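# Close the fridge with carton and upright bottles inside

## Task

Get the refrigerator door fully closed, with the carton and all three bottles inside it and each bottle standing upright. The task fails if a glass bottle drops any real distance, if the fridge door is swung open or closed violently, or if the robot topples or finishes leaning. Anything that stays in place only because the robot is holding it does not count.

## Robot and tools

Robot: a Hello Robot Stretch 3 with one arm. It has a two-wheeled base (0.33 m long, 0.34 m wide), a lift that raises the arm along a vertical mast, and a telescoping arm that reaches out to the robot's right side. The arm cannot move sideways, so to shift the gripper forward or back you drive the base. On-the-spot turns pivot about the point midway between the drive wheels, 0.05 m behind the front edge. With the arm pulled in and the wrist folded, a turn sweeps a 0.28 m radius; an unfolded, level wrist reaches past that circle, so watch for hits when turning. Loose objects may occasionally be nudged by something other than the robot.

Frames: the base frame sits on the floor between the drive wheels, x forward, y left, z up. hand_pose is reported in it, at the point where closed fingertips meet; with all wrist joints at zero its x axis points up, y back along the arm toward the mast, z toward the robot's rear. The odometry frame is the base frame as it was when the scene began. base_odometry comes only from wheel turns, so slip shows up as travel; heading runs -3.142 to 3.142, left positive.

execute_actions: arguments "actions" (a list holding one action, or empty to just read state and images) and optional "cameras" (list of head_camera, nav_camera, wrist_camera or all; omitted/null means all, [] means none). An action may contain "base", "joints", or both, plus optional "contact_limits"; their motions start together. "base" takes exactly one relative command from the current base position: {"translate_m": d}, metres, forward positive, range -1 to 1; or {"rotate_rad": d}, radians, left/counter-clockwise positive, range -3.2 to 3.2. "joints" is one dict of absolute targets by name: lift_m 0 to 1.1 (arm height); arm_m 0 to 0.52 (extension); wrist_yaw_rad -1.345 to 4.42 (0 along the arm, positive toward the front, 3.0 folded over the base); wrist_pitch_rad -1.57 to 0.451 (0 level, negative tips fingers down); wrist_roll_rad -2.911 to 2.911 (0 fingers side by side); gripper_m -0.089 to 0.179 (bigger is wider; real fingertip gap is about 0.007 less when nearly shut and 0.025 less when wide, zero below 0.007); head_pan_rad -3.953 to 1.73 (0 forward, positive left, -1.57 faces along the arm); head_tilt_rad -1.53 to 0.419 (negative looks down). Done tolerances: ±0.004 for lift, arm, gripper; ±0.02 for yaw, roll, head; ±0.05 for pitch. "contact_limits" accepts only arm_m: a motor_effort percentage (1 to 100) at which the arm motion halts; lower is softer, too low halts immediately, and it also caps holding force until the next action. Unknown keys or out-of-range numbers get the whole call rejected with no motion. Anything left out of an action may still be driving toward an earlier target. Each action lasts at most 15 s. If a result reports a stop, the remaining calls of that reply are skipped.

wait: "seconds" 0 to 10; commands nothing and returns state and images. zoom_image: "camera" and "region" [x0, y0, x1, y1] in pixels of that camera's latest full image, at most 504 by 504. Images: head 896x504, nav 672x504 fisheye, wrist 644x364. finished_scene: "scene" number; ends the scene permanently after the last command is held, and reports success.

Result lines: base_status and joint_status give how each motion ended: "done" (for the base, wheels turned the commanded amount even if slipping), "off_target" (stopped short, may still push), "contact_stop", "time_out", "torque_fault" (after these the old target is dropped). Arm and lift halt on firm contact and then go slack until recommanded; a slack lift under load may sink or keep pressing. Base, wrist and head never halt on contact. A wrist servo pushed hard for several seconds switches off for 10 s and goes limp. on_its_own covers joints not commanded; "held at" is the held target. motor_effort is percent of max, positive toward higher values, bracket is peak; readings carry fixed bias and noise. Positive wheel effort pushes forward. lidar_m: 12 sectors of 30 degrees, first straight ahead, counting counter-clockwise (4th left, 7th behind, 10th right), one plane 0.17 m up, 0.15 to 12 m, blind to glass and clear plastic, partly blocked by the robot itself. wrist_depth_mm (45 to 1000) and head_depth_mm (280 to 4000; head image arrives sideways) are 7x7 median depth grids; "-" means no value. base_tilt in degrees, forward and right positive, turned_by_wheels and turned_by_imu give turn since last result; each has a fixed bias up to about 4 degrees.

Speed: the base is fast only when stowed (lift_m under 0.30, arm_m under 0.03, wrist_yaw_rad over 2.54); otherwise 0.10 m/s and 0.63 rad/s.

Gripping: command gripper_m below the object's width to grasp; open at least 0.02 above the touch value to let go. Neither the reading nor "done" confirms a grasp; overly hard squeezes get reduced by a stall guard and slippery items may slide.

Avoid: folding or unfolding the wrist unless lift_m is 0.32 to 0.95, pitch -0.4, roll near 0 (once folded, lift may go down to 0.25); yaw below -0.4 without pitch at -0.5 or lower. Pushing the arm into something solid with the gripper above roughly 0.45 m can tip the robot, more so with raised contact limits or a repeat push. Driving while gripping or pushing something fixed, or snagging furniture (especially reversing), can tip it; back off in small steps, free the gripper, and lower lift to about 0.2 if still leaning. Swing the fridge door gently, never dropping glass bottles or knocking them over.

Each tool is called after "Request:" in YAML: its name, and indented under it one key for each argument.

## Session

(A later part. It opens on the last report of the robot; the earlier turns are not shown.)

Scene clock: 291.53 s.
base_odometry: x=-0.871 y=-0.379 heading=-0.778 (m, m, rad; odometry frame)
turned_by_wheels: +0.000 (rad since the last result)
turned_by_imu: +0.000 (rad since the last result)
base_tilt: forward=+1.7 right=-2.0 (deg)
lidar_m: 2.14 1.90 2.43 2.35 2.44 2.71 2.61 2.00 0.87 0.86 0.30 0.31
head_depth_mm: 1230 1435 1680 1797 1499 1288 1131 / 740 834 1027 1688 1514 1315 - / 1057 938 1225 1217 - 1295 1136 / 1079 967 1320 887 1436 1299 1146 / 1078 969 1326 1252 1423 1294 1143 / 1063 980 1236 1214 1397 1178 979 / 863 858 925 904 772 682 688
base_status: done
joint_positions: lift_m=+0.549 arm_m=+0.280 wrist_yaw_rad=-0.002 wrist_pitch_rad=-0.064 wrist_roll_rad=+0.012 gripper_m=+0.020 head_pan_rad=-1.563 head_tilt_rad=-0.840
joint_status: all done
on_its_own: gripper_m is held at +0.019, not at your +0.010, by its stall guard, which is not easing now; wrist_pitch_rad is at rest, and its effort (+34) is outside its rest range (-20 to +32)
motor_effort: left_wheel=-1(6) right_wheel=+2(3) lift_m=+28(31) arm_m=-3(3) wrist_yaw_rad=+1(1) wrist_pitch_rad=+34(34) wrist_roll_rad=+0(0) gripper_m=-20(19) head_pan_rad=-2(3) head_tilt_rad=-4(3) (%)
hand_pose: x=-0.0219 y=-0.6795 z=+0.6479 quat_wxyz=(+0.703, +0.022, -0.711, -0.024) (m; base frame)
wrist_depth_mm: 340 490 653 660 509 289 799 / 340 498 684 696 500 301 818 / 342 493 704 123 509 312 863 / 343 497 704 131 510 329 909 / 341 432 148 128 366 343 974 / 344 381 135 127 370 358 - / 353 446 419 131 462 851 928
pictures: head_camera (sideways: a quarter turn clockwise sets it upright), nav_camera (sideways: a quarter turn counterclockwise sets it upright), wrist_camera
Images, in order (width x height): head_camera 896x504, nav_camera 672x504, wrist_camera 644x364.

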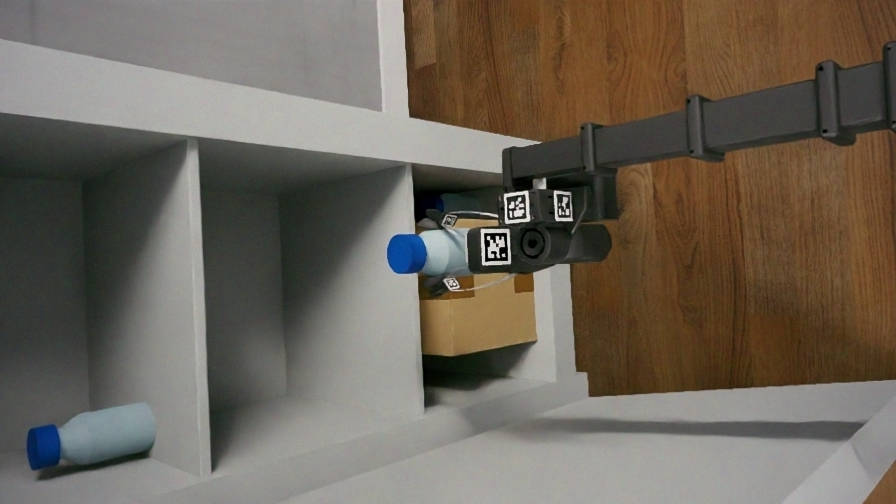

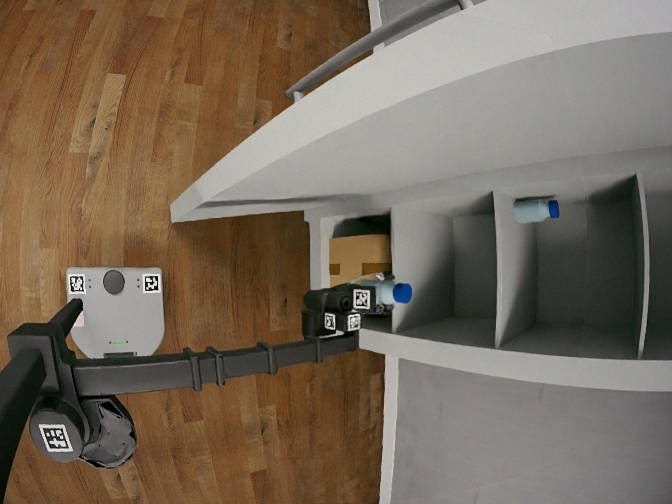

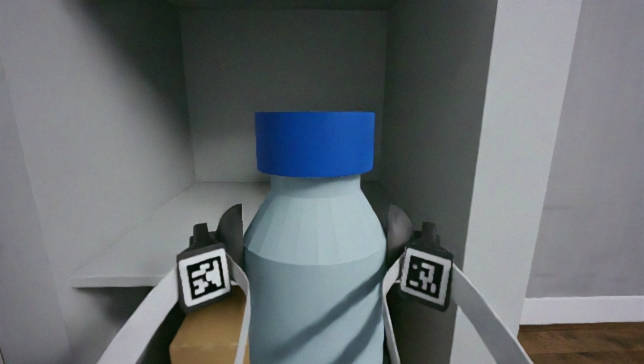

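Request:
execute_actions:
  actions:
    - {"joints":{"lift_m":0.59}}
  cameras: []

Request:
execute_actions:
  actions:
    - {"joints":{"arm_m":0.515}}
  cameras: ["head_camera","wrist_camera"]

Request:
execute_actions:
  actions:
    - {"joints":{"lift_m":0.565}}
  cameras: ["head_camera","wrist_camera"]

Scene clock: 298.37 s.
base_odometry: x=-0.871 y=-0.379 heading=-0.778 (m, m, rad; odometry frame)
turned_by_wheels: +0.000 (rad since the last result)
turned_by_imu: +0.000 (rad since the last result)
base_tilt: forward=+1.7 right=-2.0 (deg)
lidar_m: 2.14 1.89 2.44 2.34 2.45 2.71 2.61 1.99 0.87 0.86 0.30 0.31
head_depth_mm: 1221 1434 1703 1774 1500 1295 1142 / 741 834 1030 1692 1507 - - / 1055 937 1224 1188 1408 1288 1134 / 1076 969 1327 859 1419 1295 1141 / 1080 972 1319 1258 1417 1291 1139 / 1063 972 1240 1212 1393 1175 985 / 867 857 926 893 773 682 686
base_status: not commanded
joint_positions: lift_m=+0.589 arm_m=+0.280 wrist_yaw_rad=-0.002 wrist_pitch_rad=-0.064 wrist_roll_rad=+0.012 gripper_m=+0.020 head_pan_rad=-1.563 head_tilt_rad=-0.840
joint_status: all done
on_its_own: gripper_m is held at +0.019, not at your +0.010, by its stall guard, which is not easing now; wrist_pitch_rad is at rest, and its effort (+34) is outside its rest range (-20 to +32)
motor_effort: left_wheel=-1(1) right_wheel=+1(1) lift_m=+28(26) arm_m=-3(3) wrist_yaw_rad=+0(0) wrist_pitch_rad=+34(34) wrist_roll_rad=+0(0) gripper_m=-20(20) head_pan_rad=-3(3) head_tilt_rad=-4(3) (%)
hand_pose: x=-0.0219 y=-0.6795 z=+0.6878 quat_wxyz=(+0.703, +0.022, -0.711, -0.024) (m; base frame)
wrist_depth_mm: 343 492 637 638 487 289 806 / 340 493 686 701 508 299 853 / 346 502 695 123 509 316 874 / 343 493 733 131 512 324 890 / 341 483 148 129 370 342 952 / 342 399 136 126 370 357 - / 357 543 464 131 455 965 -
pictures: none
No camera images: the call's "cameras" was empty. Leave "cameras" out to get every camera's image.

Scene clock: 301.33 s.
base_odometry: x=-0.871 y=-0.379 heading=-0.778 (m, m, rad; odometry frame)
turned_by_wheels: +0.000 (rad since the last result)
turned_by_imu: +0.000 (rad since the last result)
base_tilt: forward=+1.8 right=-2.1 (deg)
lidar_m: 2.14 1.89 2.43 2.35 2.44 2.71 2.61 1.99 0.87 0.86 0.30 0.31
head_depth_mm: 1232 1436 1695 1783 1491 1292 1156 / 739 835 1032 1688 1522 - - / 1053 944 1135 1489 1443 1289 1137 / 1074 965 1360 1270 1416 1293 1143 / 1083 974 1324 1260 1433 1297 1137 / 1056 972 1231 1219 1384 1183 980 / 864 855 924 894 775 683 688
base_status: not commanded
joint_positions: lift_m=+0.589 arm_m=+0.515 wrist_yaw_rad=-0.002 wrist_pitch_rad=-0.064 wrist_roll_rad=+0.012 gripper_m=+0.020 head_pan_rad=-1.563 head_tilt_rad=-0.840
joint_status: all done
on_its_own: gripper_m is held at +0.019, not at your +0.010, by its stall guard, which is not easing now; wrist_pitch_rad is at rest, and its effort (+34) is outside its rest range (-20 to +32)
motor_effort: left_wheel=-1(1) right_wheel=+1(1) lift_m=+29(28) arm_m=+3(3) wrist_yaw_rad=+0(1) wrist_pitch_rad=+34(34) wrist_roll_rad=+0(1) gripper_m=-20(19) head_pan_rad=-3(3) head_tilt_rad=-4(3) (%)
hand_pose: x=-0.0219 y=-0.9138 z=+0.6878 quat_wxyz=(+0.703, +0.022, -0.711, -0.024) (m; base frame)
wrist_depth_mm: 344 449 459 468 461 266 183 / 343 465 478 474 475 269 184 / 343 478 495 123 492 268 182 / 345 501 510 131 491 271 183 / 346 480 148 129 367 271 183 / 340 402 135 126 365 260 184 / 309 314 305 131 306 254 183
pictures: head_camera (sideways: a quarter turn clockwise sets it upright), wrist_camera
Images, in order (width x height): head_camera 896x504, wrist_camera 644x364.

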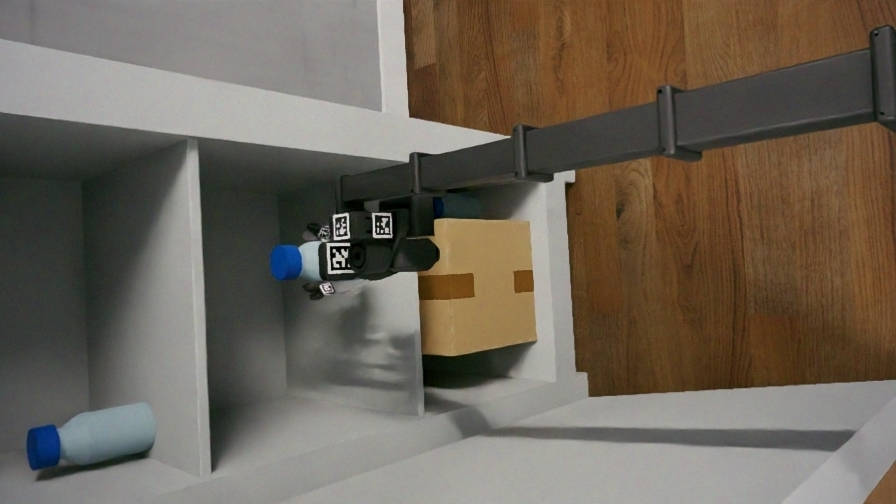

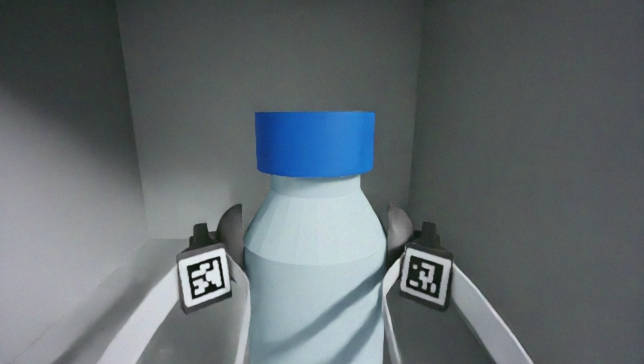

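Scene clock: 302.33 s.
base_odometry: x=-0.871 y=-0.379 heading=-0.778 (m, m, rad; odometry frame)
turned_by_wheels: +0.000 (rad since the last result)
turned_by_imu: +0.000 (rad since the last result)
base_tilt: forward=+1.8 right=-2.0 (deg)
lidar_m: 2.14 1.89 2.43 2.35 2.44 2.71 2.61 1.99 0.87 0.86 0.30 0.31
head_depth_mm: 1231 1443 1679 1782 1504 1287 1150 / 739 833 1030 1698 1500 1309 - / 1054 939 1216 1339 1436 1289 1136 / 1076 967 1360 1278 1426 1297 1134 / 1076 966 1317 1268 1431 1295 1144 / 1060 973 1233 1210 1389 1180 976 / 865 857 931 899 772 683 688
base_status: not commanded
joint_positions: lift_m=+0.565 arm_m=+0.515 wrist_yaw_rad=-0.002 wrist_pitch_rad=-0.064 wrist_roll_rad=+0.012 gripper_m=+0.020 head_pan_rad=-1.563 head_tilt_rad=-0.840
joint_status: all done
on_its_own: gripper_m is held at +0.019, not at your +0.010, by its stall guard, which is not easing now; wrist_pitch_rad is at rest, and its effort (+34) is outside its rest range (-20 to +32)
motor_effort: left_wheel=-1(1) right_wheel=+1(2) lift_m=+17(27) arm_m=+3(3) wrist_yaw_rad=+1(1) wrist_pitch_rad=+34(34) wrist_roll_rad=+0(0) gripper_m=-18(19) head_pan_rad=-3(3) head_tilt_rad=-4(4) (%)
hand_pose: x=-0.0219 y=-0.9138 z=+0.6636 quat_wxyz=(+0.703, +0.022, -0.711, -0.024) (m; base frame)
wrist_depth_mm: 344 450 454 462 462 269 183 / 342 462 470 480 477 269 183 / 345 483 483 123 497 269 183 / 343 501 504 131 508 269 182 / 343 466 148 129 368 270 183 / 328 364 135 127 331 260 183 / 283 284 274 132 275 253 184
pictures: head_camera (sideways: a quarter turn clockwise sets it upright), wrist_camera
Images, in order (width x height): head_camera 896x504, wrist_camera 644x364.

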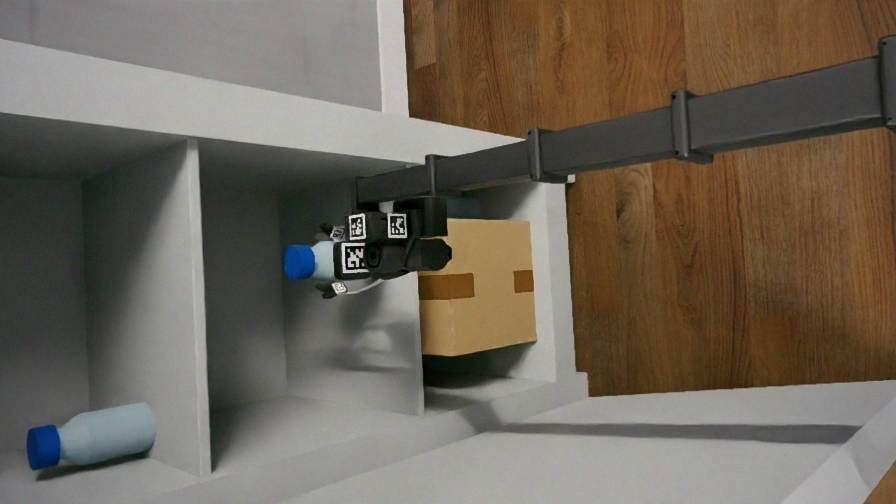

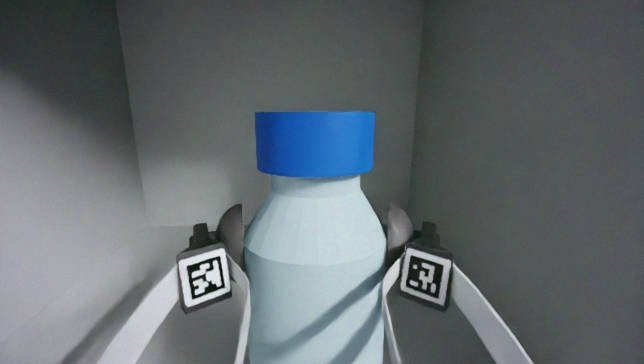

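Still carrying; lower until pitch load falls.

Request:
execute_actions:
  actions:
    - {"joints":{"lift_m":0.545}}
  cameras: []

Request:
execute_actions:
  actions:
    - {"joints":{"lift_m":0.53}}
  cameras: ["wrist_camera"]

Scene clock: 306.20 s.
base_odometry: x=-0.871 y=-0.379 heading=-0.778 (m, m, rad; odometry frame)
turned_by_wheels: +0.000 (rad since the last result)
turned_by_imu: +0.000 (rad since the last result)
base_tilt: forward=+1.7 right=-2.0 (deg)
lidar_m: 2.14 1.89 2.43 2.34 2.45 2.71 2.61 1.99 0.87 0.86 0.30 0.31
head_depth_mm: 1225 1435 1690 1772 1496 1288 1133 / 740 833 1034 1697 1498 1328 - / 1055 939 1229 1194 1433 1297 1137 / 1083 966 1320 1291 1431 1287 1142 / 1079 971 1317 1262 1433 1309 1141 / 1055 975 1236 1214 1399 1175 978 / 864 857 922 902 774 684 686
base_status: not commanded
joint_positions: lift_m=+0.545 arm_m=+0.515 wrist_yaw_rad=-0.002 wrist_pitch_rad=-0.064 wrist_roll_rad=+0.012 gripper_m=+0.020 head_pan_rad=-1.563 head_tilt_rad=-0.840
joint_status: all done
on_its_own: gripper_m is held at +0.019, not at your +0.010, by its stall guard, which is not easing now; wrist_pitch_rad is at rest, and its effort (+34) is outside its rest range (-20 to +32)
motor_effort: left_wheel=-1(1) right_wheel=+1(1) lift_m=+17(16) arm_m=+3(3) wrist_yaw_rad=+1(1) wrist_pitch_rad=+34(34) wrist_roll_rad=+0(0) gripper_m=-19(20) head_pan_rad=-3(3) head_tilt_rad=-3(4) (%)
hand_pose: x=-0.0219 y=-0.9138 z=+0.6435 quat_wxyz=(+0.703, +0.022, -0.711, -0.024) (m; base frame)
wrist_depth_mm: 342 450 456 461 461 269 182 / 345 465 472 477 467 268 183 / 344 488 486 123 497 269 183 / 342 499 518 132 508 267 184 / 342 432 147 128 365 269 183 / 312 325 136 126 299 261 183 / 258 255 248 131 252 237 185
pictures: none
No camera images: the call's "cameras" was empty. Leave "cameras" out to get every camera's image.

Scene clock: 307.03 s.
base_odometry: x=-0.871 y=-0.379 heading=-0.778 (m, m, rad; odometry frame)
turned_by_wheels: +0.000 (rad since the last result)
turned_by_imu: +0.000 (rad since the last result)
base_tilt: forward=+1.8 right=-1.9 (deg)
lidar_m: 2.14 1.89 2.43 2.34 2.45 2.71 2.61 1.99 0.87 0.86 0.30 0.31
head_depth_mm: 1229 1444 1698 1784 1492 1292 1132 / 735 838 1025 1686 1485 1316 - / 1055 939 1231 1205 1423 1294 1140 / 1075 966 1365 1302 1422 1295 1134 / 1077 967 1319 1257 1416 1296 1141 / 1062 972 1232 1214 1397 1181 980 / 865 856 928 901 773 683 687
base_status: not commanded
joint_positions: lift_m=+0.530 arm_m=+0.515 wrist_yaw_rad=-0.002 wrist_pitch_rad=-0.064 wrist_roll_rad=+0.012 gripper_m=+0.020 head_pan_rad=-1.563 head_tilt_rad=-0.840
joint_status: all done
on_its_own: gripper_m is held at +0.019, not at your +0.010, by its stall guard, which is not easing now; wrist_pitch_rad is at rest, and its effort (+34) is outside its rest range (-20 to +32)
motor_effort: left_wheel=-1(1) right_wheel=+2(1) lift_m=+17(17) arm_m=+3(3) wrist_yaw_rad=+1(1) wrist_pitch_rad=+34(34) wrist_roll_rad=+0(0) gripper_m=-20(19) head_pan_rad=-3(3) head_tilt_rad=-4(4) (%)
hand_pose: x=-0.0219 y=-0.9138 z=+0.6285 quat_wxyz=(+0.703, +0.022, -0.711, -0.024) (m; base frame)
wrist_depth_mm: 344 451 460 461 452 269 182 / 344 467 474 484 475 268 184 / 345 481 497 123 501 266 183 / 341 489 518 132 508 269 183 / 343 415 148 128 367 269 182 / 300 300 136 126 276 261 184 / 238 239 230 132 229 230 183
pictures: wrist_camera
Images, in order (width x height): wrist_camera 644x364.

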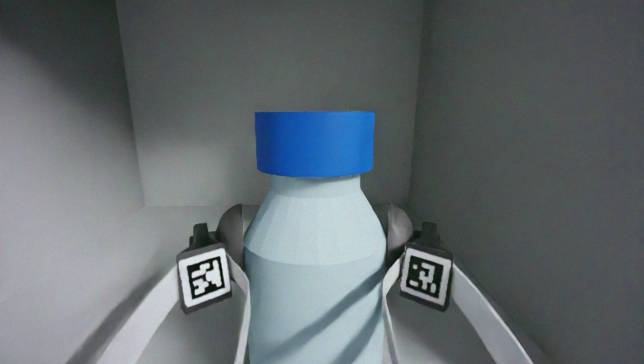

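Request:
execute_actions:
  actions:
    - {"joints":{"lift_m":0.515}}
  cameras: []

Request:
execute_actions:
  actions:
    - {"joints":{"lift_m":0.5}}
  cameras: ["wrist_camera"]

Scene clock: 311.70 s.
base_odometry: x=-0.871 y=-0.379 heading=-0.778 (m, m, rad; odometry frame)
turned_by_wheels: +0.000 (rad since the last result)
turned_by_imu: +0.000 (rad since the last result)
base_tilt: forward=+1.8 right=-2.0 (deg)
lidar_m: 2.14 1.90 2.43 2.34 2.45 2.70 2.61 1.99 0.87 0.86 0.30 0.31
head_depth_mm: 1226 1429 1695 1773 1486 1286 1131 / 737 830 1023 1690 1492 1324 - / 1057 945 1220 1183 1433 1279 1135 / 1074 964 1343 1310 1427 1297 1140 / 1077 973 1332 1254 1418 1298 1138 / 1060 978 1229 1214 1400 1187 974 / 869 856 929 902 775 682 686
base_status: not commanded
joint_positions: lift_m=+0.515 arm_m=+0.515 wrist_yaw_rad=-0.002 wrist_pitch_rad=-0.064 wrist_roll_rad=+0.012 gripper_m=+0.020 head_pan_rad=-1.563 head_tilt_rad=-0.840
joint_status: all done
on_its_own: gripper_m is held at +0.019, not at your +0.010, by its stall guard, which is not easing now; wrist_pitch_rad is at rest, and its effort (+34) is outside its rest range (-20 to +32)
motor_effort: left_wheel=-1(1) right_wheel=+1(1) lift_m=+16(19) arm_m=+3(3) wrist_yaw_rad=+1(1) wrist_pitch_rad=+34(34) wrist_roll_rad=+0(0) gripper_m=-20(20) head_pan_rad=-3(3) head_tilt_rad=-3(4) (%)
hand_pose: x=-0.0219 y=-0.9138 z=+0.6135 quat_wxyz=(+0.703, +0.022, -0.711, -0.024) (m; base frame)
wrist_depth_mm: 339 442 454 454 454 271 182 / 344 463 473 479 485 271 184 / 344 479 482 123 491 271 184 / 341 493 512 131 495 267 184 / 333 381 148 129 370 271 184 / 276 277 136 126 255 253 183 / 216 217 211 131 211 219 184
pictures: none
No camera images: the call's "cameras" was empty. Leave "cameras" out to get every camera's image.

Scene clock: 312.53 s.
base_odometry: x=-0.871 y=-0.379 heading=-0.778 (m, m, rad; odometry frame)
turned_by_wheels: +0.000 (rad since the last result)
turned_by_imu: +0.000 (rad since the last result)
base_tilt: forward=+1.6 right=-2.1 (deg)
lidar_m: 2.14 1.89 2.43 2.34 2.45 2.71 2.61 1.99 0.87 0.86 0.30 0.31
head_depth_mm: 1224 1441 1692 1775 1500 1287 1137 / 739 833 1034 1711 1504 1310 - / 1049 942 1215 1180 1429 1294 1135 / 1078 970 1323 1308 1419 1293 1141 / 1078 972 1330 1258 1416 1302 1145 / 1054 970 1244 1204 1382 1178 983 / 866 854 932 902 775 681 687
base_status: not commanded
joint_positions: lift_m=+0.500 arm_m=+0.515 wrist_yaw_rad=-0.002 wrist_pitch_rad=-0.049 wrist_roll_rad=+0.012 gripper_m=+0.020 head_pan_rad=-1.563 head_tilt_rad=-0.840
joint_status: all done
on_its_own: gripper_m is held at +0.019, not at your +0.010, by its stall guard, which is not easing now
motor_effort: left_wheel=-1(1) right_wheel=+1(1) lift_m=+15(17) arm_m=+3(3) wrist_yaw_rad=+1(1) wrist_pitch_rad=+26(34) wrist_roll_rad=+0(0) gripper_m=-21(19) head_pan_rad=-3(3) head_tilt_rad=-3(3) (%)
hand_pose: x=-0.0219 y=-0.9144 z=+0.6025 quat_wxyz=(+0.703, +0.017, -0.711, -0.018) (m; base frame)
wrist_depth_mm: 347 454 456 467 460 268 183 / 347 467 479 462 473 268 182 / 342 481 493 122 495 267 182 / 346 478 504 131 484 270 184 / 324 361 153 128 370 269 184 / 260 261 135 126 238 249 184 / 203 205 196 131 199 207 184
pictures: wrist_camera
Images, in order (width x height): wrist_camera 644x364.

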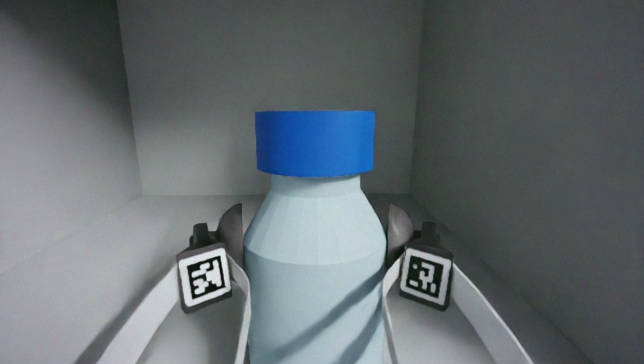

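Request:
execute_actions:
  actions:
    - {"joints":{"lift_m":0.492,"gripper_m":0.11}}
  cameras: ["wrist_camera"]

Request:
execute_actions:
  actions:
    - {"joints":{"arm_m":0.25}}
  cameras: ["head_camera"]

Request:
execute_actions:
  actions:
    - {"joints":{"lift_m":0.15,"gripper_m":0.0},"base":{"translate_m":0.06}}
  cameras: ["head_camera","wrist_camera"]

Scene clock: 319.23 s.
base_odometry: x=-0.871 y=-0.379 heading=-0.778 (m, m, rad; odometry frame)
turned_by_wheels: +0.000 (rad since the last result)
turned_by_imu: +0.000 (rad since the last result)
base_tilt: forward=+1.8 right=-2.0 (deg)
lidar_m: 2.14 1.89 2.44 2.35 2.44 2.71 2.61 1.99 0.87 0.86 0.30 0.31
head_depth_mm: 1225 1436 1696 1770 1493 1290 1128 / 737 835 1032 1701 1495 1320 - / 1056 942 1219 1174 1432 1300 1135 / 1078 968 1355 1312 1426 1291 1132 / 1075 971 1326 1257 1422 1299 1141 / 1061 979 1244 1220 1386 1183 978 / 866 855 925 902 775 680 686
base_status: not commanded
joint_positions: lift_m=+0.492 arm_m=+0.515 wrist_yaw_rad=-0.002 wrist_pitch_rad=-0.022 wrist_roll_rad=+0.012 gripper_m=+0.110 head_pan_rad=-1.563 head_tilt_rad=-0.840
joint_status: all done
motor_effort: left_wheel=-1(1) right_wheel=+1(1) lift_m=+14(14) arm_m=+3(3) wrist_yaw_rad=+0(0) wrist_pitch_rad=+11(26) wrist_roll_rad=+0(0) gripper_m=+0(80) head_pan_rad=-2(3) head_tilt_rad=-3(3) (%)
hand_pose: x=-0.0219 y=-0.9153 z=+0.6014 quat_wxyz=(+0.703, +0.007, -0.711, -0.009) (m; base frame)
wrist_depth_mm: 345 456 461 472 464 268 183 / 344 462 470 483 479 269 183 / 342 487 484 121 450 267 183 / 345 502 502 130 495 271 184 / 324 412 326 128 371 270 183 / 265 280 240 126 255 239 185 / 215 204 197 131 207 206 184
pictures: wrist_camera
Images, in order (width x height): wrist_camera 644x364.

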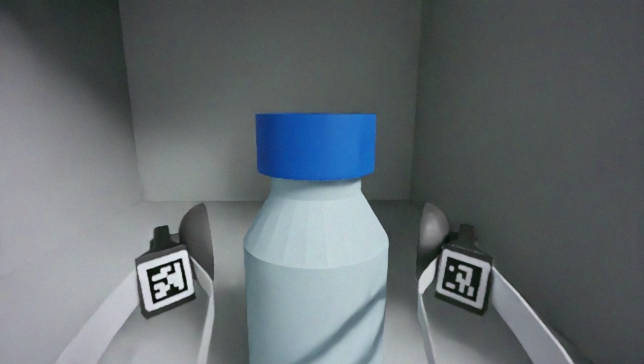

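Scene clock: 322.40 s.
base_odometry: x=-0.871 y=-0.379 heading=-0.778 (m, m, rad; odometry frame)
turned_by_wheels: +0.000 (rad since the last result)
turned_by_imu: +0.000 (rad since the last result)
base_tilt: forward=+1.7 right=-2.1 (deg)
lidar_m: 2.14 1.90 2.44 2.34 2.45 2.71 2.61 1.99 0.87 0.86 0.30 0.31
head_depth_mm: 1223 1433 1689 1776 1497 1288 1134 / 741 833 1030 1678 1496 1317 - / 1051 943 1217 1266 1418 1267 1132 / 1078 969 1323 1265 1417 1295 1143 / 1084 977 1324 1267 1412 1298 1141 / 1064 975 1229 1214 1393 1181 977 / 864 852 924 902 777 685 689
base_status: not commanded
joint_positions: lift_m=+0.492 arm_m=+0.250 wrist_yaw_rad=-0.002 wrist_pitch_rad=-0.021 wrist_roll_rad=+0.012 gripper_m=+0.110 head_pan_rad=-1.563 head_tilt_rad=-0.840
joint_status: all done
motor_effort: left_wheel=-1(1) right_wheel=+1(1) lift_m=+13(14) arm_m=-3(2) wrist_yaw_rad=+1(1) wrist_pitch_rad=+11(11) wrist_roll_rad=+0(0) gripper_m=+0(1) head_pan_rad=-3(3) head_tilt_rad=-4(4) (%)
hand_pose: x=-0.0219 y=-0.6510 z=+0.6016 quat_wxyz=(+0.703, +0.007, -0.711, -0.008) (m; base frame)
wrist_depth_mm: 345 501 691 703 516 318 850 / 339 501 713 733 507 329 878 / 344 492 730 722 511 340 887 / 341 494 656 398 503 356 920 / 350 421 415 394 415 371 989 / 363 426 495 493 588 - - / 372 490 432 433 507 398 947
pictures: head_camera (sideways: a quarter turn clockwise sets it upright)
Images, in order (width x height): head_camera 896x504.

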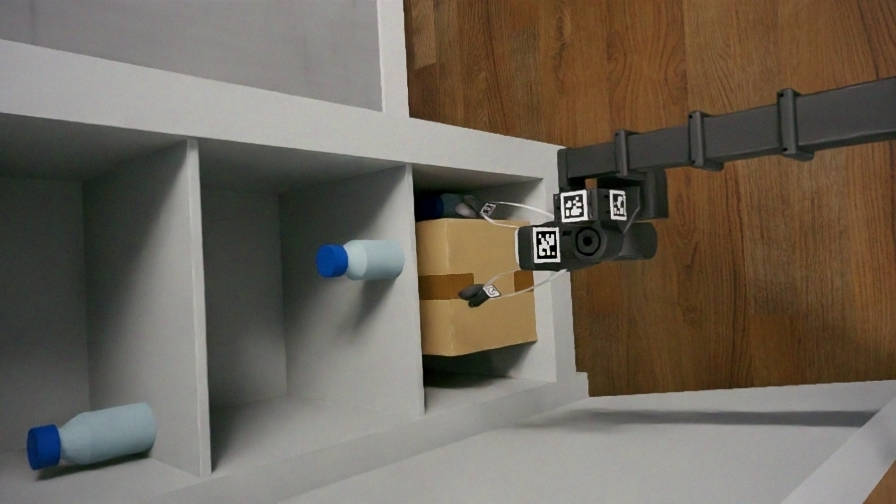

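Scene clock: 326.33 s.
base_odometry: x=-0.828 y=-0.421 heading=-0.778 (m, m, rad; odometry frame)
turned_by_wheels: +0.000 (rad since the last result)
turned_by_imu: +0.000 (rad since the last result)
base_tilt: forward=+1.7 right=-2.1 (deg)
lidar_m: 2.08 1.84 2.44 2.34 2.44 2.77 2.67 1.99 0.87 0.86 0.27 0.30
head_depth_mm: 730 878 1692 1778 1484 1284 1133 / 892 872 1034 1224 1471 1296 1135 / 1080 967 1274 1325 1431 1318 1134 / 1079 970 1322 1265 1416 1297 1138 / 1080 969 1316 1269 1436 1304 1122 / 903 931 1040 1117 994 786 744 / 729 789 710 597 513 476 668
base_status: done
joint_positions: lift_m=+0.150 arm_m=+0.250 wrist_yaw_rad=-0.002 wrist_pitch_rad=-0.021 wrist_roll_rad=+0.012 gripper_m=+0.000 head_pan_rad=-1.563 head_tilt_rad=-0.840
joint_status: all done
motor_effort: left_wheel=-1(3) right_wheel=+0(4) lift_m=+14(14) arm_m=-3(3) wrist_yaw_rad=+1(1) wrist_pitch_rad=+11(11) wrist_roll_rad=+0(0) gripper_m=-2(80) head_pan_rad=-3(3) head_tilt_rad=-4(4) (%)
hand_pose: x=-0.0219 y=-0.6510 z=+0.2597 quat_wxyz=(+0.703, +0.007, -0.711, -0.008) (m; base frame)
wrist_depth_mm: 301 385 608 604 541 366 324 / 314 389 358 365 368 366 848 / 324 392 376 375 386 365 895 / 329 392 392 385 395 365 922 / 343 390 410 - 415 371 775 / 320 368 379 379 388 380 594 / 320 374 382 385 419 399 455
pictures: head_camera (sideways: a quarter turn clockwise sets it upright), wrist_camera
Images, in order (width x height): head_camera 896x504, wrist_camera 644x364.

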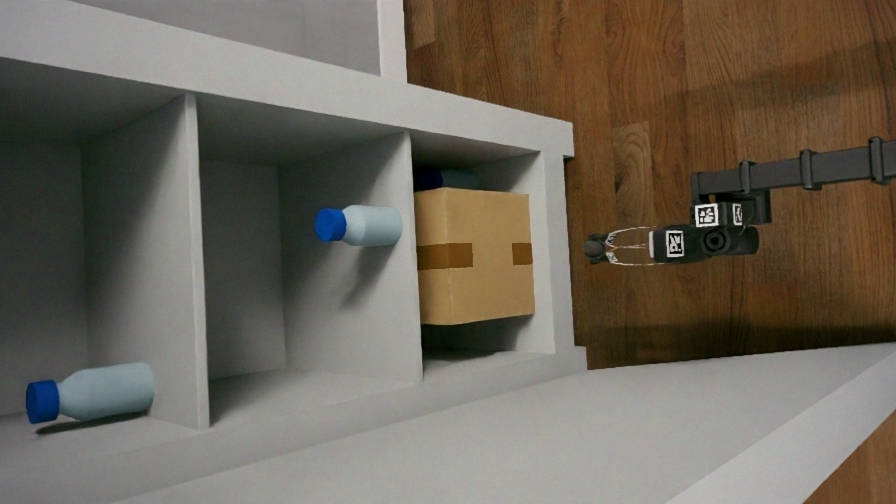

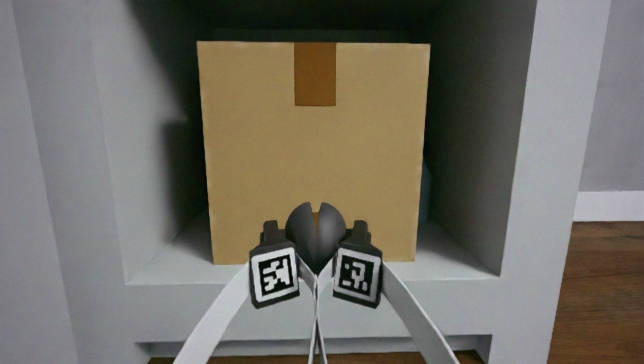

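Request:
execute_actions:
  actions:
    - {"joints":{"arm_m":0.52},"contact_limits":{"arm_m":18}}
  cameras: ["head_camera","wrist_camera"]

Scene clock: 333.23 s.
base_odometry: x=-0.828 y=-0.421 heading=-0.778 (m, m, rad; odometry frame)
turned_by_wheels: +0.000 (rad since the last result)
turned_by_imu: +0.000 (rad since the last result)
base_tilt: forward=+1.7 right=-2.0 (deg)
lidar_m: 2.08 1.84 2.43 2.34 2.45 2.78 2.67 2.00 0.88 0.86 0.27 0.30
head_depth_mm: 729 877 1694 1777 1497 1284 1137 / 890 875 1029 1225 1460 1290 1136 / 1076 964 1279 1334 1430 1297 1156 / 1069 968 1322 1264 1426 1297 1139 / 1080 973 1310 1258 1444 1298 1116 / 901 924 1039 1117 987 785 744 / 729 785 711 596 515 475 672
base_status: not commanded
joint_positions: lift_m=+0.150 arm_m=+0.464 wrist_yaw_rad=-0.002 wrist_pitch_rad=-0.022 wrist_roll_rad=+0.012 gripper_m=+0.000 head_pan_rad=-1.563 head_tilt_rad=-0.841
joint_status: arm_m contact_stop (moved +0.214 of +0.270)
joint sent to its limit — the command would take arm_m past its upper limit, so that joint was sent only as far as its limit.
on_its_own: arm_m is slack since a contact_stop, until your next command for it (your +0.520 is given up)
motor_effort: left_wheel=-2(5) right_wheel=+2(5) lift_m=+14(15) arm_m=+0(20) wrist_yaw_rad=+1(1) wrist_pitch_rad=+11(16) wrist_roll_rad=+0(0) gripper_m=-2(4) head_pan_rad=-2(3) head_tilt_rad=-3(3) (%)
contact_limits: arm_m 18 (drawing in: default 20, maximum 33; extending or still: default 28, maximum 45)
hand_pose: x=-0.0219 y=-0.8650 z=+0.2594 quat_wxyz=(+0.703, +0.007, -0.711, -0.009) (m; base frame)
wrist_depth_mm: 154 155 156 156 158 160 228 / 160 159 161 162 163 166 237 / 242 165 165 168 171 171 237 / 254 170 172 175 175 178 248 / 254 176 178 - 182 184 248 / 269 184 184 189 190 193 246 / 254 190 192 195 198 200 251
pictures: head_camera (sideways: a quarter turn clockwise sets it upright), wrist_camera
Images, in order (width x height): head_camera 896x504, wrist_camera 644x364.

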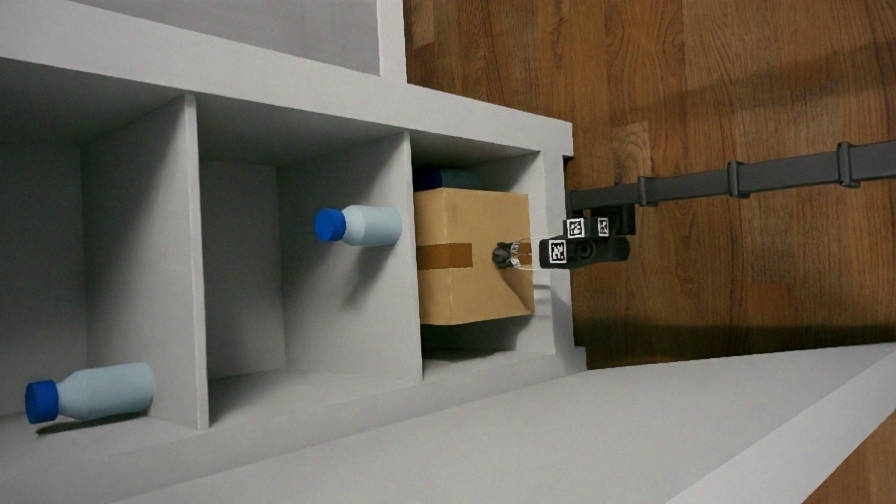

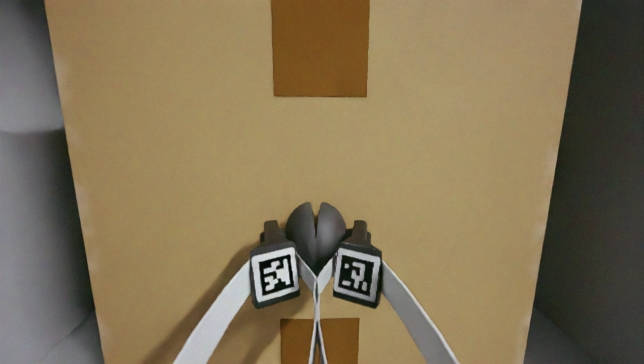

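Request:
execute_actions:
  actions:
    - {"joints":{"arm_m":0.52},"contact_limits":{"arm_m":35}}
  cameras: ["head_camera"]

Scene clock: 337.10 s.
base_odometry: x=-0.828 y=-0.421 heading=-0.777 (m, m, rad; odometry frame)
turned_by_wheels: +0.000 (rad since the last result)
turned_by_imu: -0.003 (rad since the last result)
base_tilt: forward=+1.8 right=-2.1 (deg)
lidar_m: 2.08 1.84 2.43 2.33 2.44 2.78 2.67 2.01 0.88 0.87 0.27 1.97
head_depth_mm: 739 906 1717 1768 1491 1278 1136 / 879 889 1031 1244 1472 1285 1126 / 1086 963 1275 1350 1438 1286 1138 / 1081 971 1321 1265 1408 1303 1134 / 1085 970 1315 1270 1443 1300 1125 / 927 929 1048 1126 1000 783 760 / 738 793 723 600 515 484 1087
base_status: not commanded
joint_positions: lift_m=+0.150 arm_m=+0.471 wrist_yaw_rad=+0.003 wrist_pitch_rad=-0.022 wrist_roll_rad=+0.012 gripper_m=+0.000 head_pan_rad=-1.563 head_tilt_rad=-0.841
joint_status: arm_m contact_stop (moved +0.007 of +0.056)
joint sent to its limit — the command would take arm_m past its upper limit, so that joint was sent only as far as its limit.
on_its_own: arm_m is slack since a contact_stop, until your next command for it (your +0.520 is given up)
motor_effort: left_wheel=+2(7) right_wheel=-1(6) lift_m=+14(14) arm_m=+0(36) wrist_yaw_rad=-3(4) wrist_pitch_rad=+11(15) wrist_roll_rad=+0(0) gripper_m=-2(5) head_pan_rad=-3(3) head_tilt_rad=-4(3) (%)
contact_limits: arm_m 35 (drawing in: default 20, maximum 33; extending or still: default 28, maximum 45)
hand_pose: x=-0.0206 y=-0.8721 z=+0.2594 quat_wxyz=(+0.703, +0.009, -0.711, -0.007) (m; base frame)
wrist_depth_mm: 155 154 155 156 159 161 226 / 160 159 161 161 164 165 236 / 245 164 166 168 170 171 236 / 256 171 172 174 175 178 247 / 257 176 178 - 183 185 248 / 267 184 185 191 189 192 248 / 255 191 192 195 196 200 250
pictures: head_camera (sideways: a quarter turn clockwise sets it upright)
Images, in order (width x height): head_camera 896x504.

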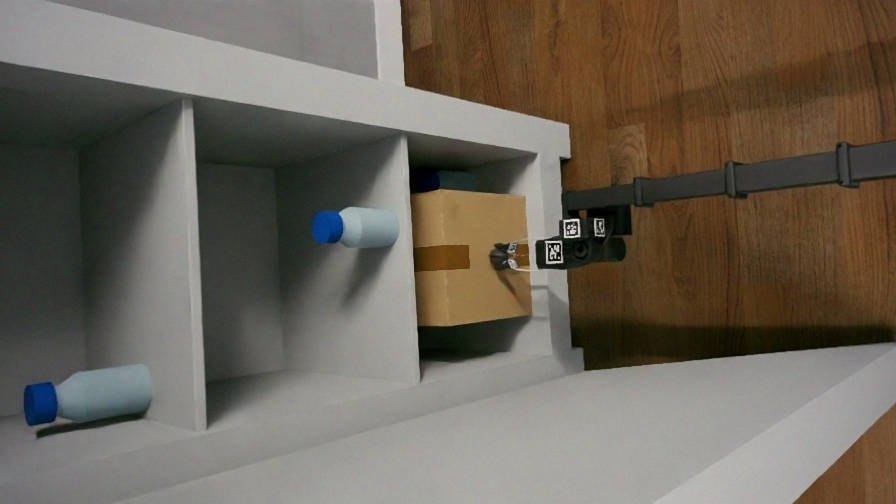

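Request:
execute_actions:
  actions:
    - {"joints":{"arm_m":0,"lift_m":0.4,"wrist_pitch_rad":-0.4}}
  cameras: []

Request:
execute_actions:
  actions:
    - {"joints":{"wrist_yaw_rad":3.0},"base":{"translate_m":-0.25}}
  cameras: []

Request:
execute_actions:
  actions:
    - {"base":{"rotate_rad":0.4}}
  cameras: []

Request:
execute_actions:
  actions:
    - {"base":{"translate_m":0.5}}
  cameras: []

Request:
execute_actions:
  actions:
    - {"base":{"rotate_rad":-0.4}}
  cameras: []

Request:
execute_actions:
  actions:
    - {"base":{"translate_m":0.35}}
  cameras: ["nav_camera"]

Scene clock: 351.33 s.
base_odometry: x=-0.828 y=-0.421 heading=-0.778 (m, m, rad; odometry frame)
turned_by_wheels: +0.000 (rad since the last result)
turned_by_imu: +0.000 (rad since the last result)
base_tilt: forward=+1.8 right=-2.2 (deg)
lidar_m: 2.08 1.84 2.42 2.34 2.44 2.78 2.67 2.01 0.88 0.86 0.27 1.97
head_depth_mm: 737 911 1704 1765 1488 1278 1138 / 878 884 1026 1247 1461 1288 1157 / 1084 966 1260 1346 1446 1289 1179 / 1077 969 1310 1260 1440 1312 1139 / 1078 970 1314 1277 1448 1292 1118 / 924 933 1047 1127 992 784 761 / 734 792 719 602 515 484 1088
base_status: not commanded
joint_positions: lift_m=+0.400 arm_m=+0.000 wrist_yaw_rad=+0.002 wrist_pitch_rad=-0.415 wrist_roll_rad=+0.012 gripper_m=+0.000 head_pan_rad=-1.563 head_tilt_rad=-0.841
joint_status: all done
motor_effort: left_wheel=+1(2) right_wheel=+0(2) lift_m=+26(27) arm_m=-3(1) wrist_yaw_rad=-2(3) wrist_pitch_rad=+8(11) wrist_roll_rad=+0(0) gripper_m=-2(3) head_pan_rad=-3(3) head_tilt_rad=-4(3) (%)
hand_pose: x=-0.0211 y=-0.3700 z=+0.4129 quat_wxyz=(+0.688, +0.146, -0.696, -0.146) (m; base frame)
wrist_depth_mm: 276 460 724 768 669 - - / 270 444 612 612 620 - - / 267 428 687 659 678 - - / 258 412 714 724 708 902 913 / 253 396 705 - 729 727 733 / 248 378 622 578 634 626 626 / 242 370 533 535 538 531 538
pictures: none
No camera images: the call's "cameras" was empty. Leave "cameras" out to get every camera's image.

Scene clock: 354.90 s.
base_odometry: x=-1.006 y=-0.246 heading=-0.778 (m, m, rad; odometry frame)
turned_by_wheels: +0.000 (rad since the last result)
turned_by_imu: +0.001 (rad since the last result)
base_tilt: forward=+1.7 right=-2.1 (deg)
lidar_m: 2.33 2.06 2.42 2.35 2.43 2.52 2.42 2.01 1.46 0.85 0.61 0.46
head_depth_mm: 1260 1450 1686 1791 1506 1295 1134 / 1242 1445 1669 1790 1480 1290 1153 / 1241 1431 1679 1823 1501 1290 1161 / 728 847 1027 1255 1449 1298 1161 / 1078 971 1313 1266 1431 1296 1141 / 1077 974 1322 1270 1431 1291 1138 / 1083 979 1314 1264 1434 1280 1131
base_status: done
joint_positions: lift_m=+0.400 arm_m=+0.000 wrist_yaw_rad=+2.997 wrist_pitch_rad=-0.415 wrist_roll_rad=+0.012 gripper_m=+0.000 head_pan_rad=-1.563 head_tilt_rad=-0.841
joint_status: all done
motor_effort: left_wheel=+0(4) right_wheel=+0(1) lift_m=+26(26) arm_m=-3(3) wrist_yaw_rad=+2(1) wrist_pitch_rad=+8(8) wrist_roll_rad=+0(0) gripper_m=-2(1) head_pan_rad=-2(3) head_tilt_rad=-3(4) (%)
hand_pose: x=+0.0111 y=+0.0772 z=+0.4129 quat_wxyz=(+0.196, +0.704, +0.094, +0.676) (m; base frame)
wrist_depth_mm: - - - - - - - / - - - - - - - / - - - - - - - / 887 874 915 899 892 905 891 / 722 730 740 - 733 736 752 / 606 618 - 580 624 616 638 / 527 527 - 543 535 532 537
pictures: none
No camera images: the call's "cameras" was empty. Leave "cameras" out to get every camera's image.

Scene clock: 356.53 s.
base_odometry: x=-1.006 y=-0.246 heading=-0.378 (m, m, rad; odometry frame)
turned_by_wheels: +0.400 (rad since the last result)
turned_by_imu: +0.391 (rad since the last result)
base_tilt: forward=+1.7 right=-2.0 (deg)
lidar_m: 2.06 2.53 2.35 2.38 2.63 2.42 2.33 1.52 0.84 0.74 0.46 2.33
head_depth_mm: 1052 905 954 1160 1492 1288 1138 / 1077 964 1317 1258 1414 1291 1166 / 1107 1310 1313 1283 1431 1300 1156 / 974 1195 1290 1426 1472 1290 1162 / 885 974 1141 1313 1450 1299 1147 / 785 852 910 980 1042 1133 1126 / 642 672 705 744 786 866 1125
base_status: done
joint_positions: lift_m=+0.400 arm_m=+0.000 wrist_yaw_rad=+2.997 wrist_pitch_rad=-0.415 wrist_roll_rad=+0.012 gripper_m=+0.000 head_pan_rad=-1.563 head_tilt_rad=-0.841
joint_status: not commanded
motor_effort: left_wheel=-1(6) right_wheel=+1(5) lift_m=+26(26) arm_m=-3(3) wrist_yaw_rad=+2(3) wrist_pitch_rad=+8(8) wrist_roll_rad=+0(0) gripper_m=-3(2) head_pan_rad=-3(3) head_tilt_rad=-3(3) (%)
hand_pose: x=+0.0111 y=+0.0772 z=+0.4129 quat_wxyz=(+0.196, +0.704, +0.094, +0.676) (m; base frame)
wrist_depth_mm: - - - - - - - / - - - - - - - / - - - - - - - / 891 878 912 917 908 918 923 / 723 716 727 - 734 735 747 / 616 614 - 590 623 627 624 / 519 538 - 545 533 534 528
pictures: none
No camera images: the call's "cameras" was empty. Leave "cameras" out to get every camera's image.

Scene clock: 362.60 s.
base_odometry: x=-0.541 y=-0.430 heading=-0.378 (m, m, rad; odometry frame)
turned_by_wheels: +0.000 (rad since the last result)
turned_by_imu: -0.002 (rad since the last result)
base_tilt: forward=+1.7 right=-2.0 (deg)
lidar_m: 1.56 2.35 2.13 2.18 2.73 2.89 2.64 1.13 0.41 1.61 2.01 1.87
head_depth_mm: 536 508 447 506 677 1291 1134 / 1361 902 735 687 714 897 1136 / 1441 1639 1928 1786 1503 1271 1158 / 1481 1712 2014 1782 1504 1294 1152 / 1549 1793 2068 1796 1504 1300 1149 / 1616 1850 2102 1817 1503 1301 1137 / 1668 1958 2155 1795 1506 1298 1149
base_status: done
joint_positions: lift_m=+0.400 arm_m=+0.000 wrist_yaw_rad=+2.997 wrist_pitch_rad=-0.415 wrist_roll_rad=+0.012 gripper_m=+0.000 head_pan_rad=-1.563 head_tilt_rad=-0.841
joint_status: not commanded
motor_effort: left_wheel=-1(4) right_wheel=+1(5) lift_m=+26(26) arm_m=-3(3) wrist_yaw_rad=+2(2) wrist_pitch_rad=+8(8) wrist_roll_rad=+0(0) gripper_m=-2(2) head_pan_rad=-3(3) head_tilt_rad=-3(4) (%)
hand_pose: x=+0.0111 y=+0.0772 z=+0.4129 quat_wxyz=(+0.196, +0.704, +0.094, +0.676) (m; base frame)
wrist_depth_mm: - - - - - - - / - - - - - - - / - - - - - - - / 876 873 906 912 949 902 941 / 710 711 729 - 731 741 748 / 613 612 - 583 627 623 621 / 536 523 - 547 539 539 529
pictures: none
No camera images: the call's "cameras" was empty. Leave "cameras" out to get every camera's image.

Scene clock: 364.20 s.
base_odometry: x=-0.541 y=-0.430 heading=-0.778 (m, m, rad; odometry frame)
turned_by_wheels: -0.400 (rad since the last result)
turned_by_imu: -0.391 (rad since the last result)
base_tilt: forward=+1.6 right=-2.0 (deg)
lidar_m: 1.87 1.56 2.23 2.13 2.24 2.99 2.88 2.28 1.12 0.41 1.65 1.95
head_depth_mm: 1099 1196 1297 1639 1510 1288 1137 / 1185 1482 1373 1566 1487 1300 1149 / 355 418 1315 1506 1474 1298 1159 / 334 383 451 558 721 1041 1165 / 433 633 717 1036 1478 1299 1137 / 1342 1514 1858 1796 1504 1295 1135 / 1380 1597 1847 1801 1519 1303 1139
base_status: done
joint_positions: lift_m=+0.400 arm_m=+0.000 wrist_yaw_rad=+2.997 wrist_pitch_rad=-0.415 wrist_roll_rad=+0.012 gripper_m=+0.000 head_pan_rad=-1.563 head_tilt_rad=-0.841
joint_status: not commanded
motor_effort: left_wheel=+1(6) right_wheel=-1(4) lift_m=+25(26) arm_m=-3(3) wrist_yaw_rad=+2(2) wrist_pitch_rad=+8(8) wrist_roll_rad=+0(0) gripper_m=-2(0) head_pan_rad=-3(3) head_tilt_rad=-3(3) (%)
hand_pose: x=+0.0111 y=+0.0772 z=+0.4129 quat_wxyz=(+0.196, +0.704, +0.094, +0.676) (m; base frame)
wrist_depth_mm: - - - - - - - / - - - - - - - / - - - - - - - / 883 882 896 889 910 875 922 / 710 724 732 - 740 753 746 / 613 602 - 589 604 631 626 / 526 528 - 548 535 533 537
pictures: none
No camera images: the call's "cameras" was empty. Leave "cameras" out to get every camera's image.

Scene clock: 368.77 s.
base_odometry: x=-0.292 y=-0.676 heading=-0.778 (m, m, rad; odometry frame)
turned_by_wheels: +0.000 (rad since the last result)
turned_by_imu: -0.001 (rad since the last result)
base_tilt: forward=+1.6 right=-2.1 (deg)
lidar_m: 1.52 1.26 2.14 2.14 2.24 3.04 3.21 2.27 0.54 1.01 1.65 1.58
head_depth_mm: 721 765 813 873 934 1066 1146 / 1019 962 1046 1144 1247 1277 1155 / 1388 1561 1814 1742 1497 1295 1151 / 1407 1605 1882 1792 1511 1292 1163 / 1391 1609 1887 1817 1502 1294 1137 / 1377 1585 1844 1783 1514 1292 1144 / 1380 1564 1840 1808 1507 1289 1147
base_status: done
joint_positions: lift_m=+0.400 arm_m=+0.000 wrist_yaw_rad=+2.997 wrist_pitch_rad=-0.415 wrist_roll_rad=+0.012 gripper_m=+0.000 head_pan_rad=-1.563 head_tilt_rad=-0.841
joint_status: not commanded
motor_effort: left_wheel=+1(7) right_wheel=-1(2) lift_m=+26(26) arm_m=-3(3) wrist_yaw_rad=+2(3) wrist_pitch_rad=+8(8) wrist_roll_rad=+0(0) gripper_m=-3(2) head_pan_rad=-3(3) head_tilt_rad=-4(3) (%)
hand_pose: x=+0.0111 y=+0.0772 z=+0.4129 quat_wxyz=(+0.196, +0.704, +0.094, +0.676) (m; base frame)
wrist_depth_mm: - - - - - - - / - - - - - - - / - - - - - - - / 882 883 897 924 888 920 901 / 739 716 720 - 734 736 731 / 593 609 - 587 636 623 625 / 521 531 - 547 549 544 534
pictures: nav_camera (sideways: a quarter turn counterclockwise sets it upright)
Images, in order (width x height): nav_camera 672x504.

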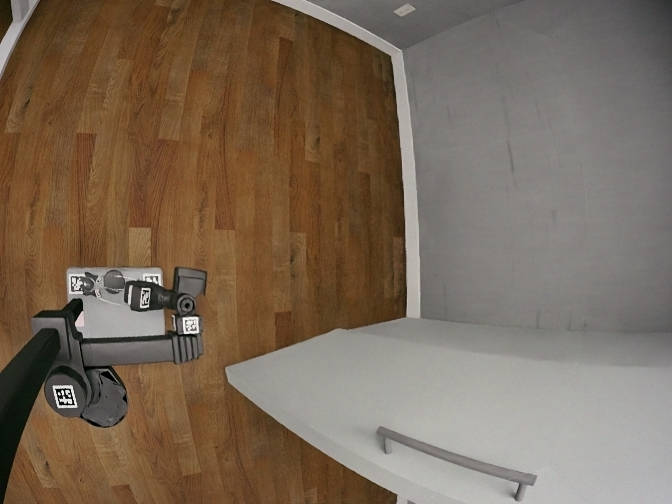

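Request:
execute_actions:
  actions:
    - {"joints":{"arm_m":0.38}}
  cameras: []

Request:
execute_actions:
  actions:
    - {"base":{"translate_m":-0.35}}
  cameras: ["nav_camera"]

Request:
execute_actions:
  actions:
    - {"base":{"translate_m":-0.2}}
  cameras: ["nav_camera"]

Scene clock: 376.80 s.
base_odometry: x=-0.292 y=-0.676 heading=-0.778 (m, m, rad; odometry frame)
turned_by_wheels: +0.000 (rad since the last result)
turned_by_imu: +0.000 (rad since the last result)
base_tilt: forward=+1.6 right=-2.0 (deg)
lidar_m: 1.52 1.26 2.14 2.15 2.24 3.04 3.22 2.28 0.54 1.01 1.65 1.58
head_depth_mm: 721 764 817 873 934 1074 1132 / 1016 965 1041 1148 1255 1266 1140 / 1378 1578 1810 1746 1499 1282 1141 / 1401 1604 1882 1792 1468 1296 1134 / 1385 1597 1882 1797 1503 1297 1140 / 1377 1590 1851 1804 1498 1302 1150 / 1370 1573 1821 1799 1517 1310 1146
base_status: not commanded
joint_positions: lift_m=+0.400 arm_m=+0.380 wrist_yaw_rad=+2.997 wrist_pitch_rad=-0.415 wrist_roll_rad=+0.012 gripper_m=+0.000 head_pan_rad=-1.563 head_tilt_rad=-0.841
joint_status: all done
motor_effort: left_wheel=+1(1) right_wheel=-1(1) lift_m=+26(26) arm_m=+3(2) wrist_yaw_rad=+1(2) wrist_pitch_rad=+8(8) wrist_roll_rad=+0(0) gripper_m=-2(2) head_pan_rad=-3(3) head_tilt_rad=-3(3) (%)
hand_pose: x=+0.0111 y=-0.3022 z=+0.4129 quat_wxyz=(+0.196, +0.704, +0.095, +0.676) (m; base frame)
wrist_depth_mm: - - - - - - - / - - - - - - - / - - - - - - - / 878 883 - 907 918 908 902 / 722 740 - - 738 768 746 / 610 - - - 611 623 628 / 528 519 - 542 533 533 543
pictures: none
No camera images: the call's "cameras" was empty. Leave "cameras" out to get every camera's image.

Scene clock: 381.43 s.
base_odometry: x=-0.541 y=-0.430 heading=-0.778 (m, m, rad; odometry frame)
turned_by_wheels: +0.000 (rad since the last result)
turned_by_imu: +0.002 (rad since the last result)
base_tilt: forward=+1.7 right=-2.1 (deg)
lidar_m: 1.86 1.56 2.22 2.13 2.24 2.99 2.88 2.28 0.57 0.66 1.65 1.94
head_depth_mm: 505 550 613 735 1437 1293 1128 / 560 622 705 818 972 1232 1135 / 618 704 808 952 1147 1282 1142 / 696 799 941 1150 1405 1295 1143 / 790 935 1191 1692 1510 1292 1141 / 1393 1586 1849 1816 1498 1293 1142 / 1381 1568 1839 1804 1508 1306 1147
base_status: done
joint_positions: lift_m=+0.400 arm_m=+0.380 wrist_yaw_rad=+2.999 wrist_pitch_rad=-0.415 wrist_roll_rad=+0.012 gripper_m=+0.000 head_pan_rad=-1.563 head_tilt_rad=-0.841
joint_status: not commanded
motor_effort: left_wheel=+1(19) right_wheel=+0(33) lift_m=+26(26) arm_m=+2(3) wrist_yaw_rad=+1(2) wrist_pitch_rad=+8(8) wrist_roll_rad=+0(0) gripper_m=-2(1) head_pan_rad=-3(3) head_tilt_rad=-4(3) (%)
hand_pose: x=+0.0108 y=-0.3024 z=+0.4129 quat_wxyz=(+0.196, +0.704, +0.095, +0.676) (m; base frame)
wrist_depth_mm: - - - - - - - / - - - - - - - / - - - - - - - / 876 902 - 914 908 911 921 / 717 721 - - 730 746 740 / 600 - - - 622 619 612 / 534 533 - 531 536 532 533
pictures: nav_camera (sideways: a quarter turn counterclockwise sets it upright)
Images, in order (width x height): nav_camera 672x504.

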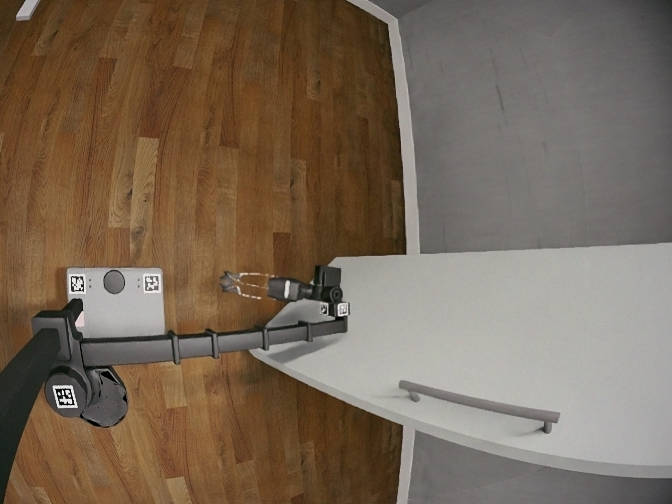

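Scene clock: 384.57 s.
base_odometry: x=-0.684 y=-0.290 heading=-0.778 (m, m, rad; odometry frame)
turned_by_wheels: +0.000 (rad since the last result)
turned_by_imu: +0.001 (rad since the last result)
base_tilt: forward=+1.9 right=-2.0 (deg)
lidar_m: 2.07 1.74 2.23 2.13 2.23 2.80 2.68 2.28 0.61 0.62 1.00 2.15
head_depth_mm: 573 1642 1963 1768 1506 1291 1136 / 522 592 710 1646 1493 1296 1134 / 550 626 710 876 1126 1282 1143 / 601 692 813 981 1252 1298 1137 / 649 757 906 1131 1445 1303 1136 / 710 837 1026 1377 1502 1303 1137 / 779 970 1853 1816 1512 1292 1147
base_status: done
joint_positions: lift_m=+0.400 arm_m=+0.380 wrist_yaw_rad=+3.000 wrist_pitch_rad=-0.416 wrist_roll_rad=+0.012 gripper_m=+0.000 head_pan_rad=-1.564 head_tilt_rad=-0.841
joint_status: not commanded
motor_effort: left_wheel=+0(17) right_wheel=+0(26) lift_m=+26(26) arm_m=+2(2) wrist_yaw_rad=+0(1) wrist_pitch_rad=+8(8) wrist_roll_rad=+0(0) gripper_m=-2(2) head_pan_rad=-2(3) head_tilt_rad=-4(4) (%)
hand_pose: x=+0.0105 y=-0.3024 z=+0.4128 quat_wxyz=(+0.195, +0.704, +0.096, +0.676) (m; base frame)
wrist_depth_mm: - - - - - - - / - - - - - - - / - - - - - - - / 894 878 - 897 899 916 924 / 712 725 - - 730 748 749 / 601 - - - 614 616 619 / 530 525 - 539 534 531 531
pictures: nav_camera (sideways: a quarter turn counterclockwise sets it upright)
Images, in order (width x height): nav_camera 672x504.

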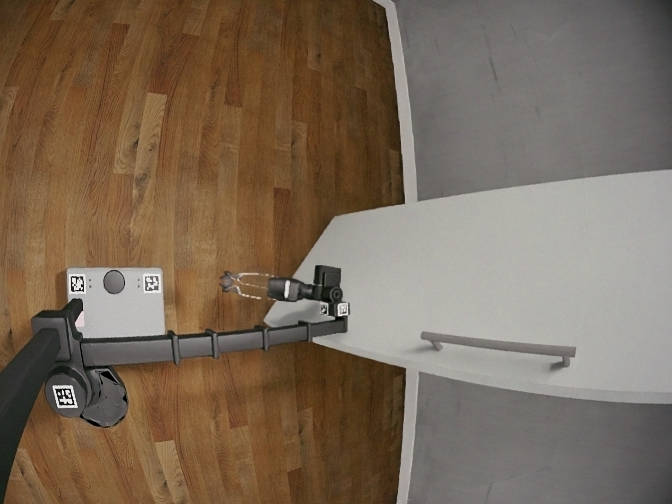

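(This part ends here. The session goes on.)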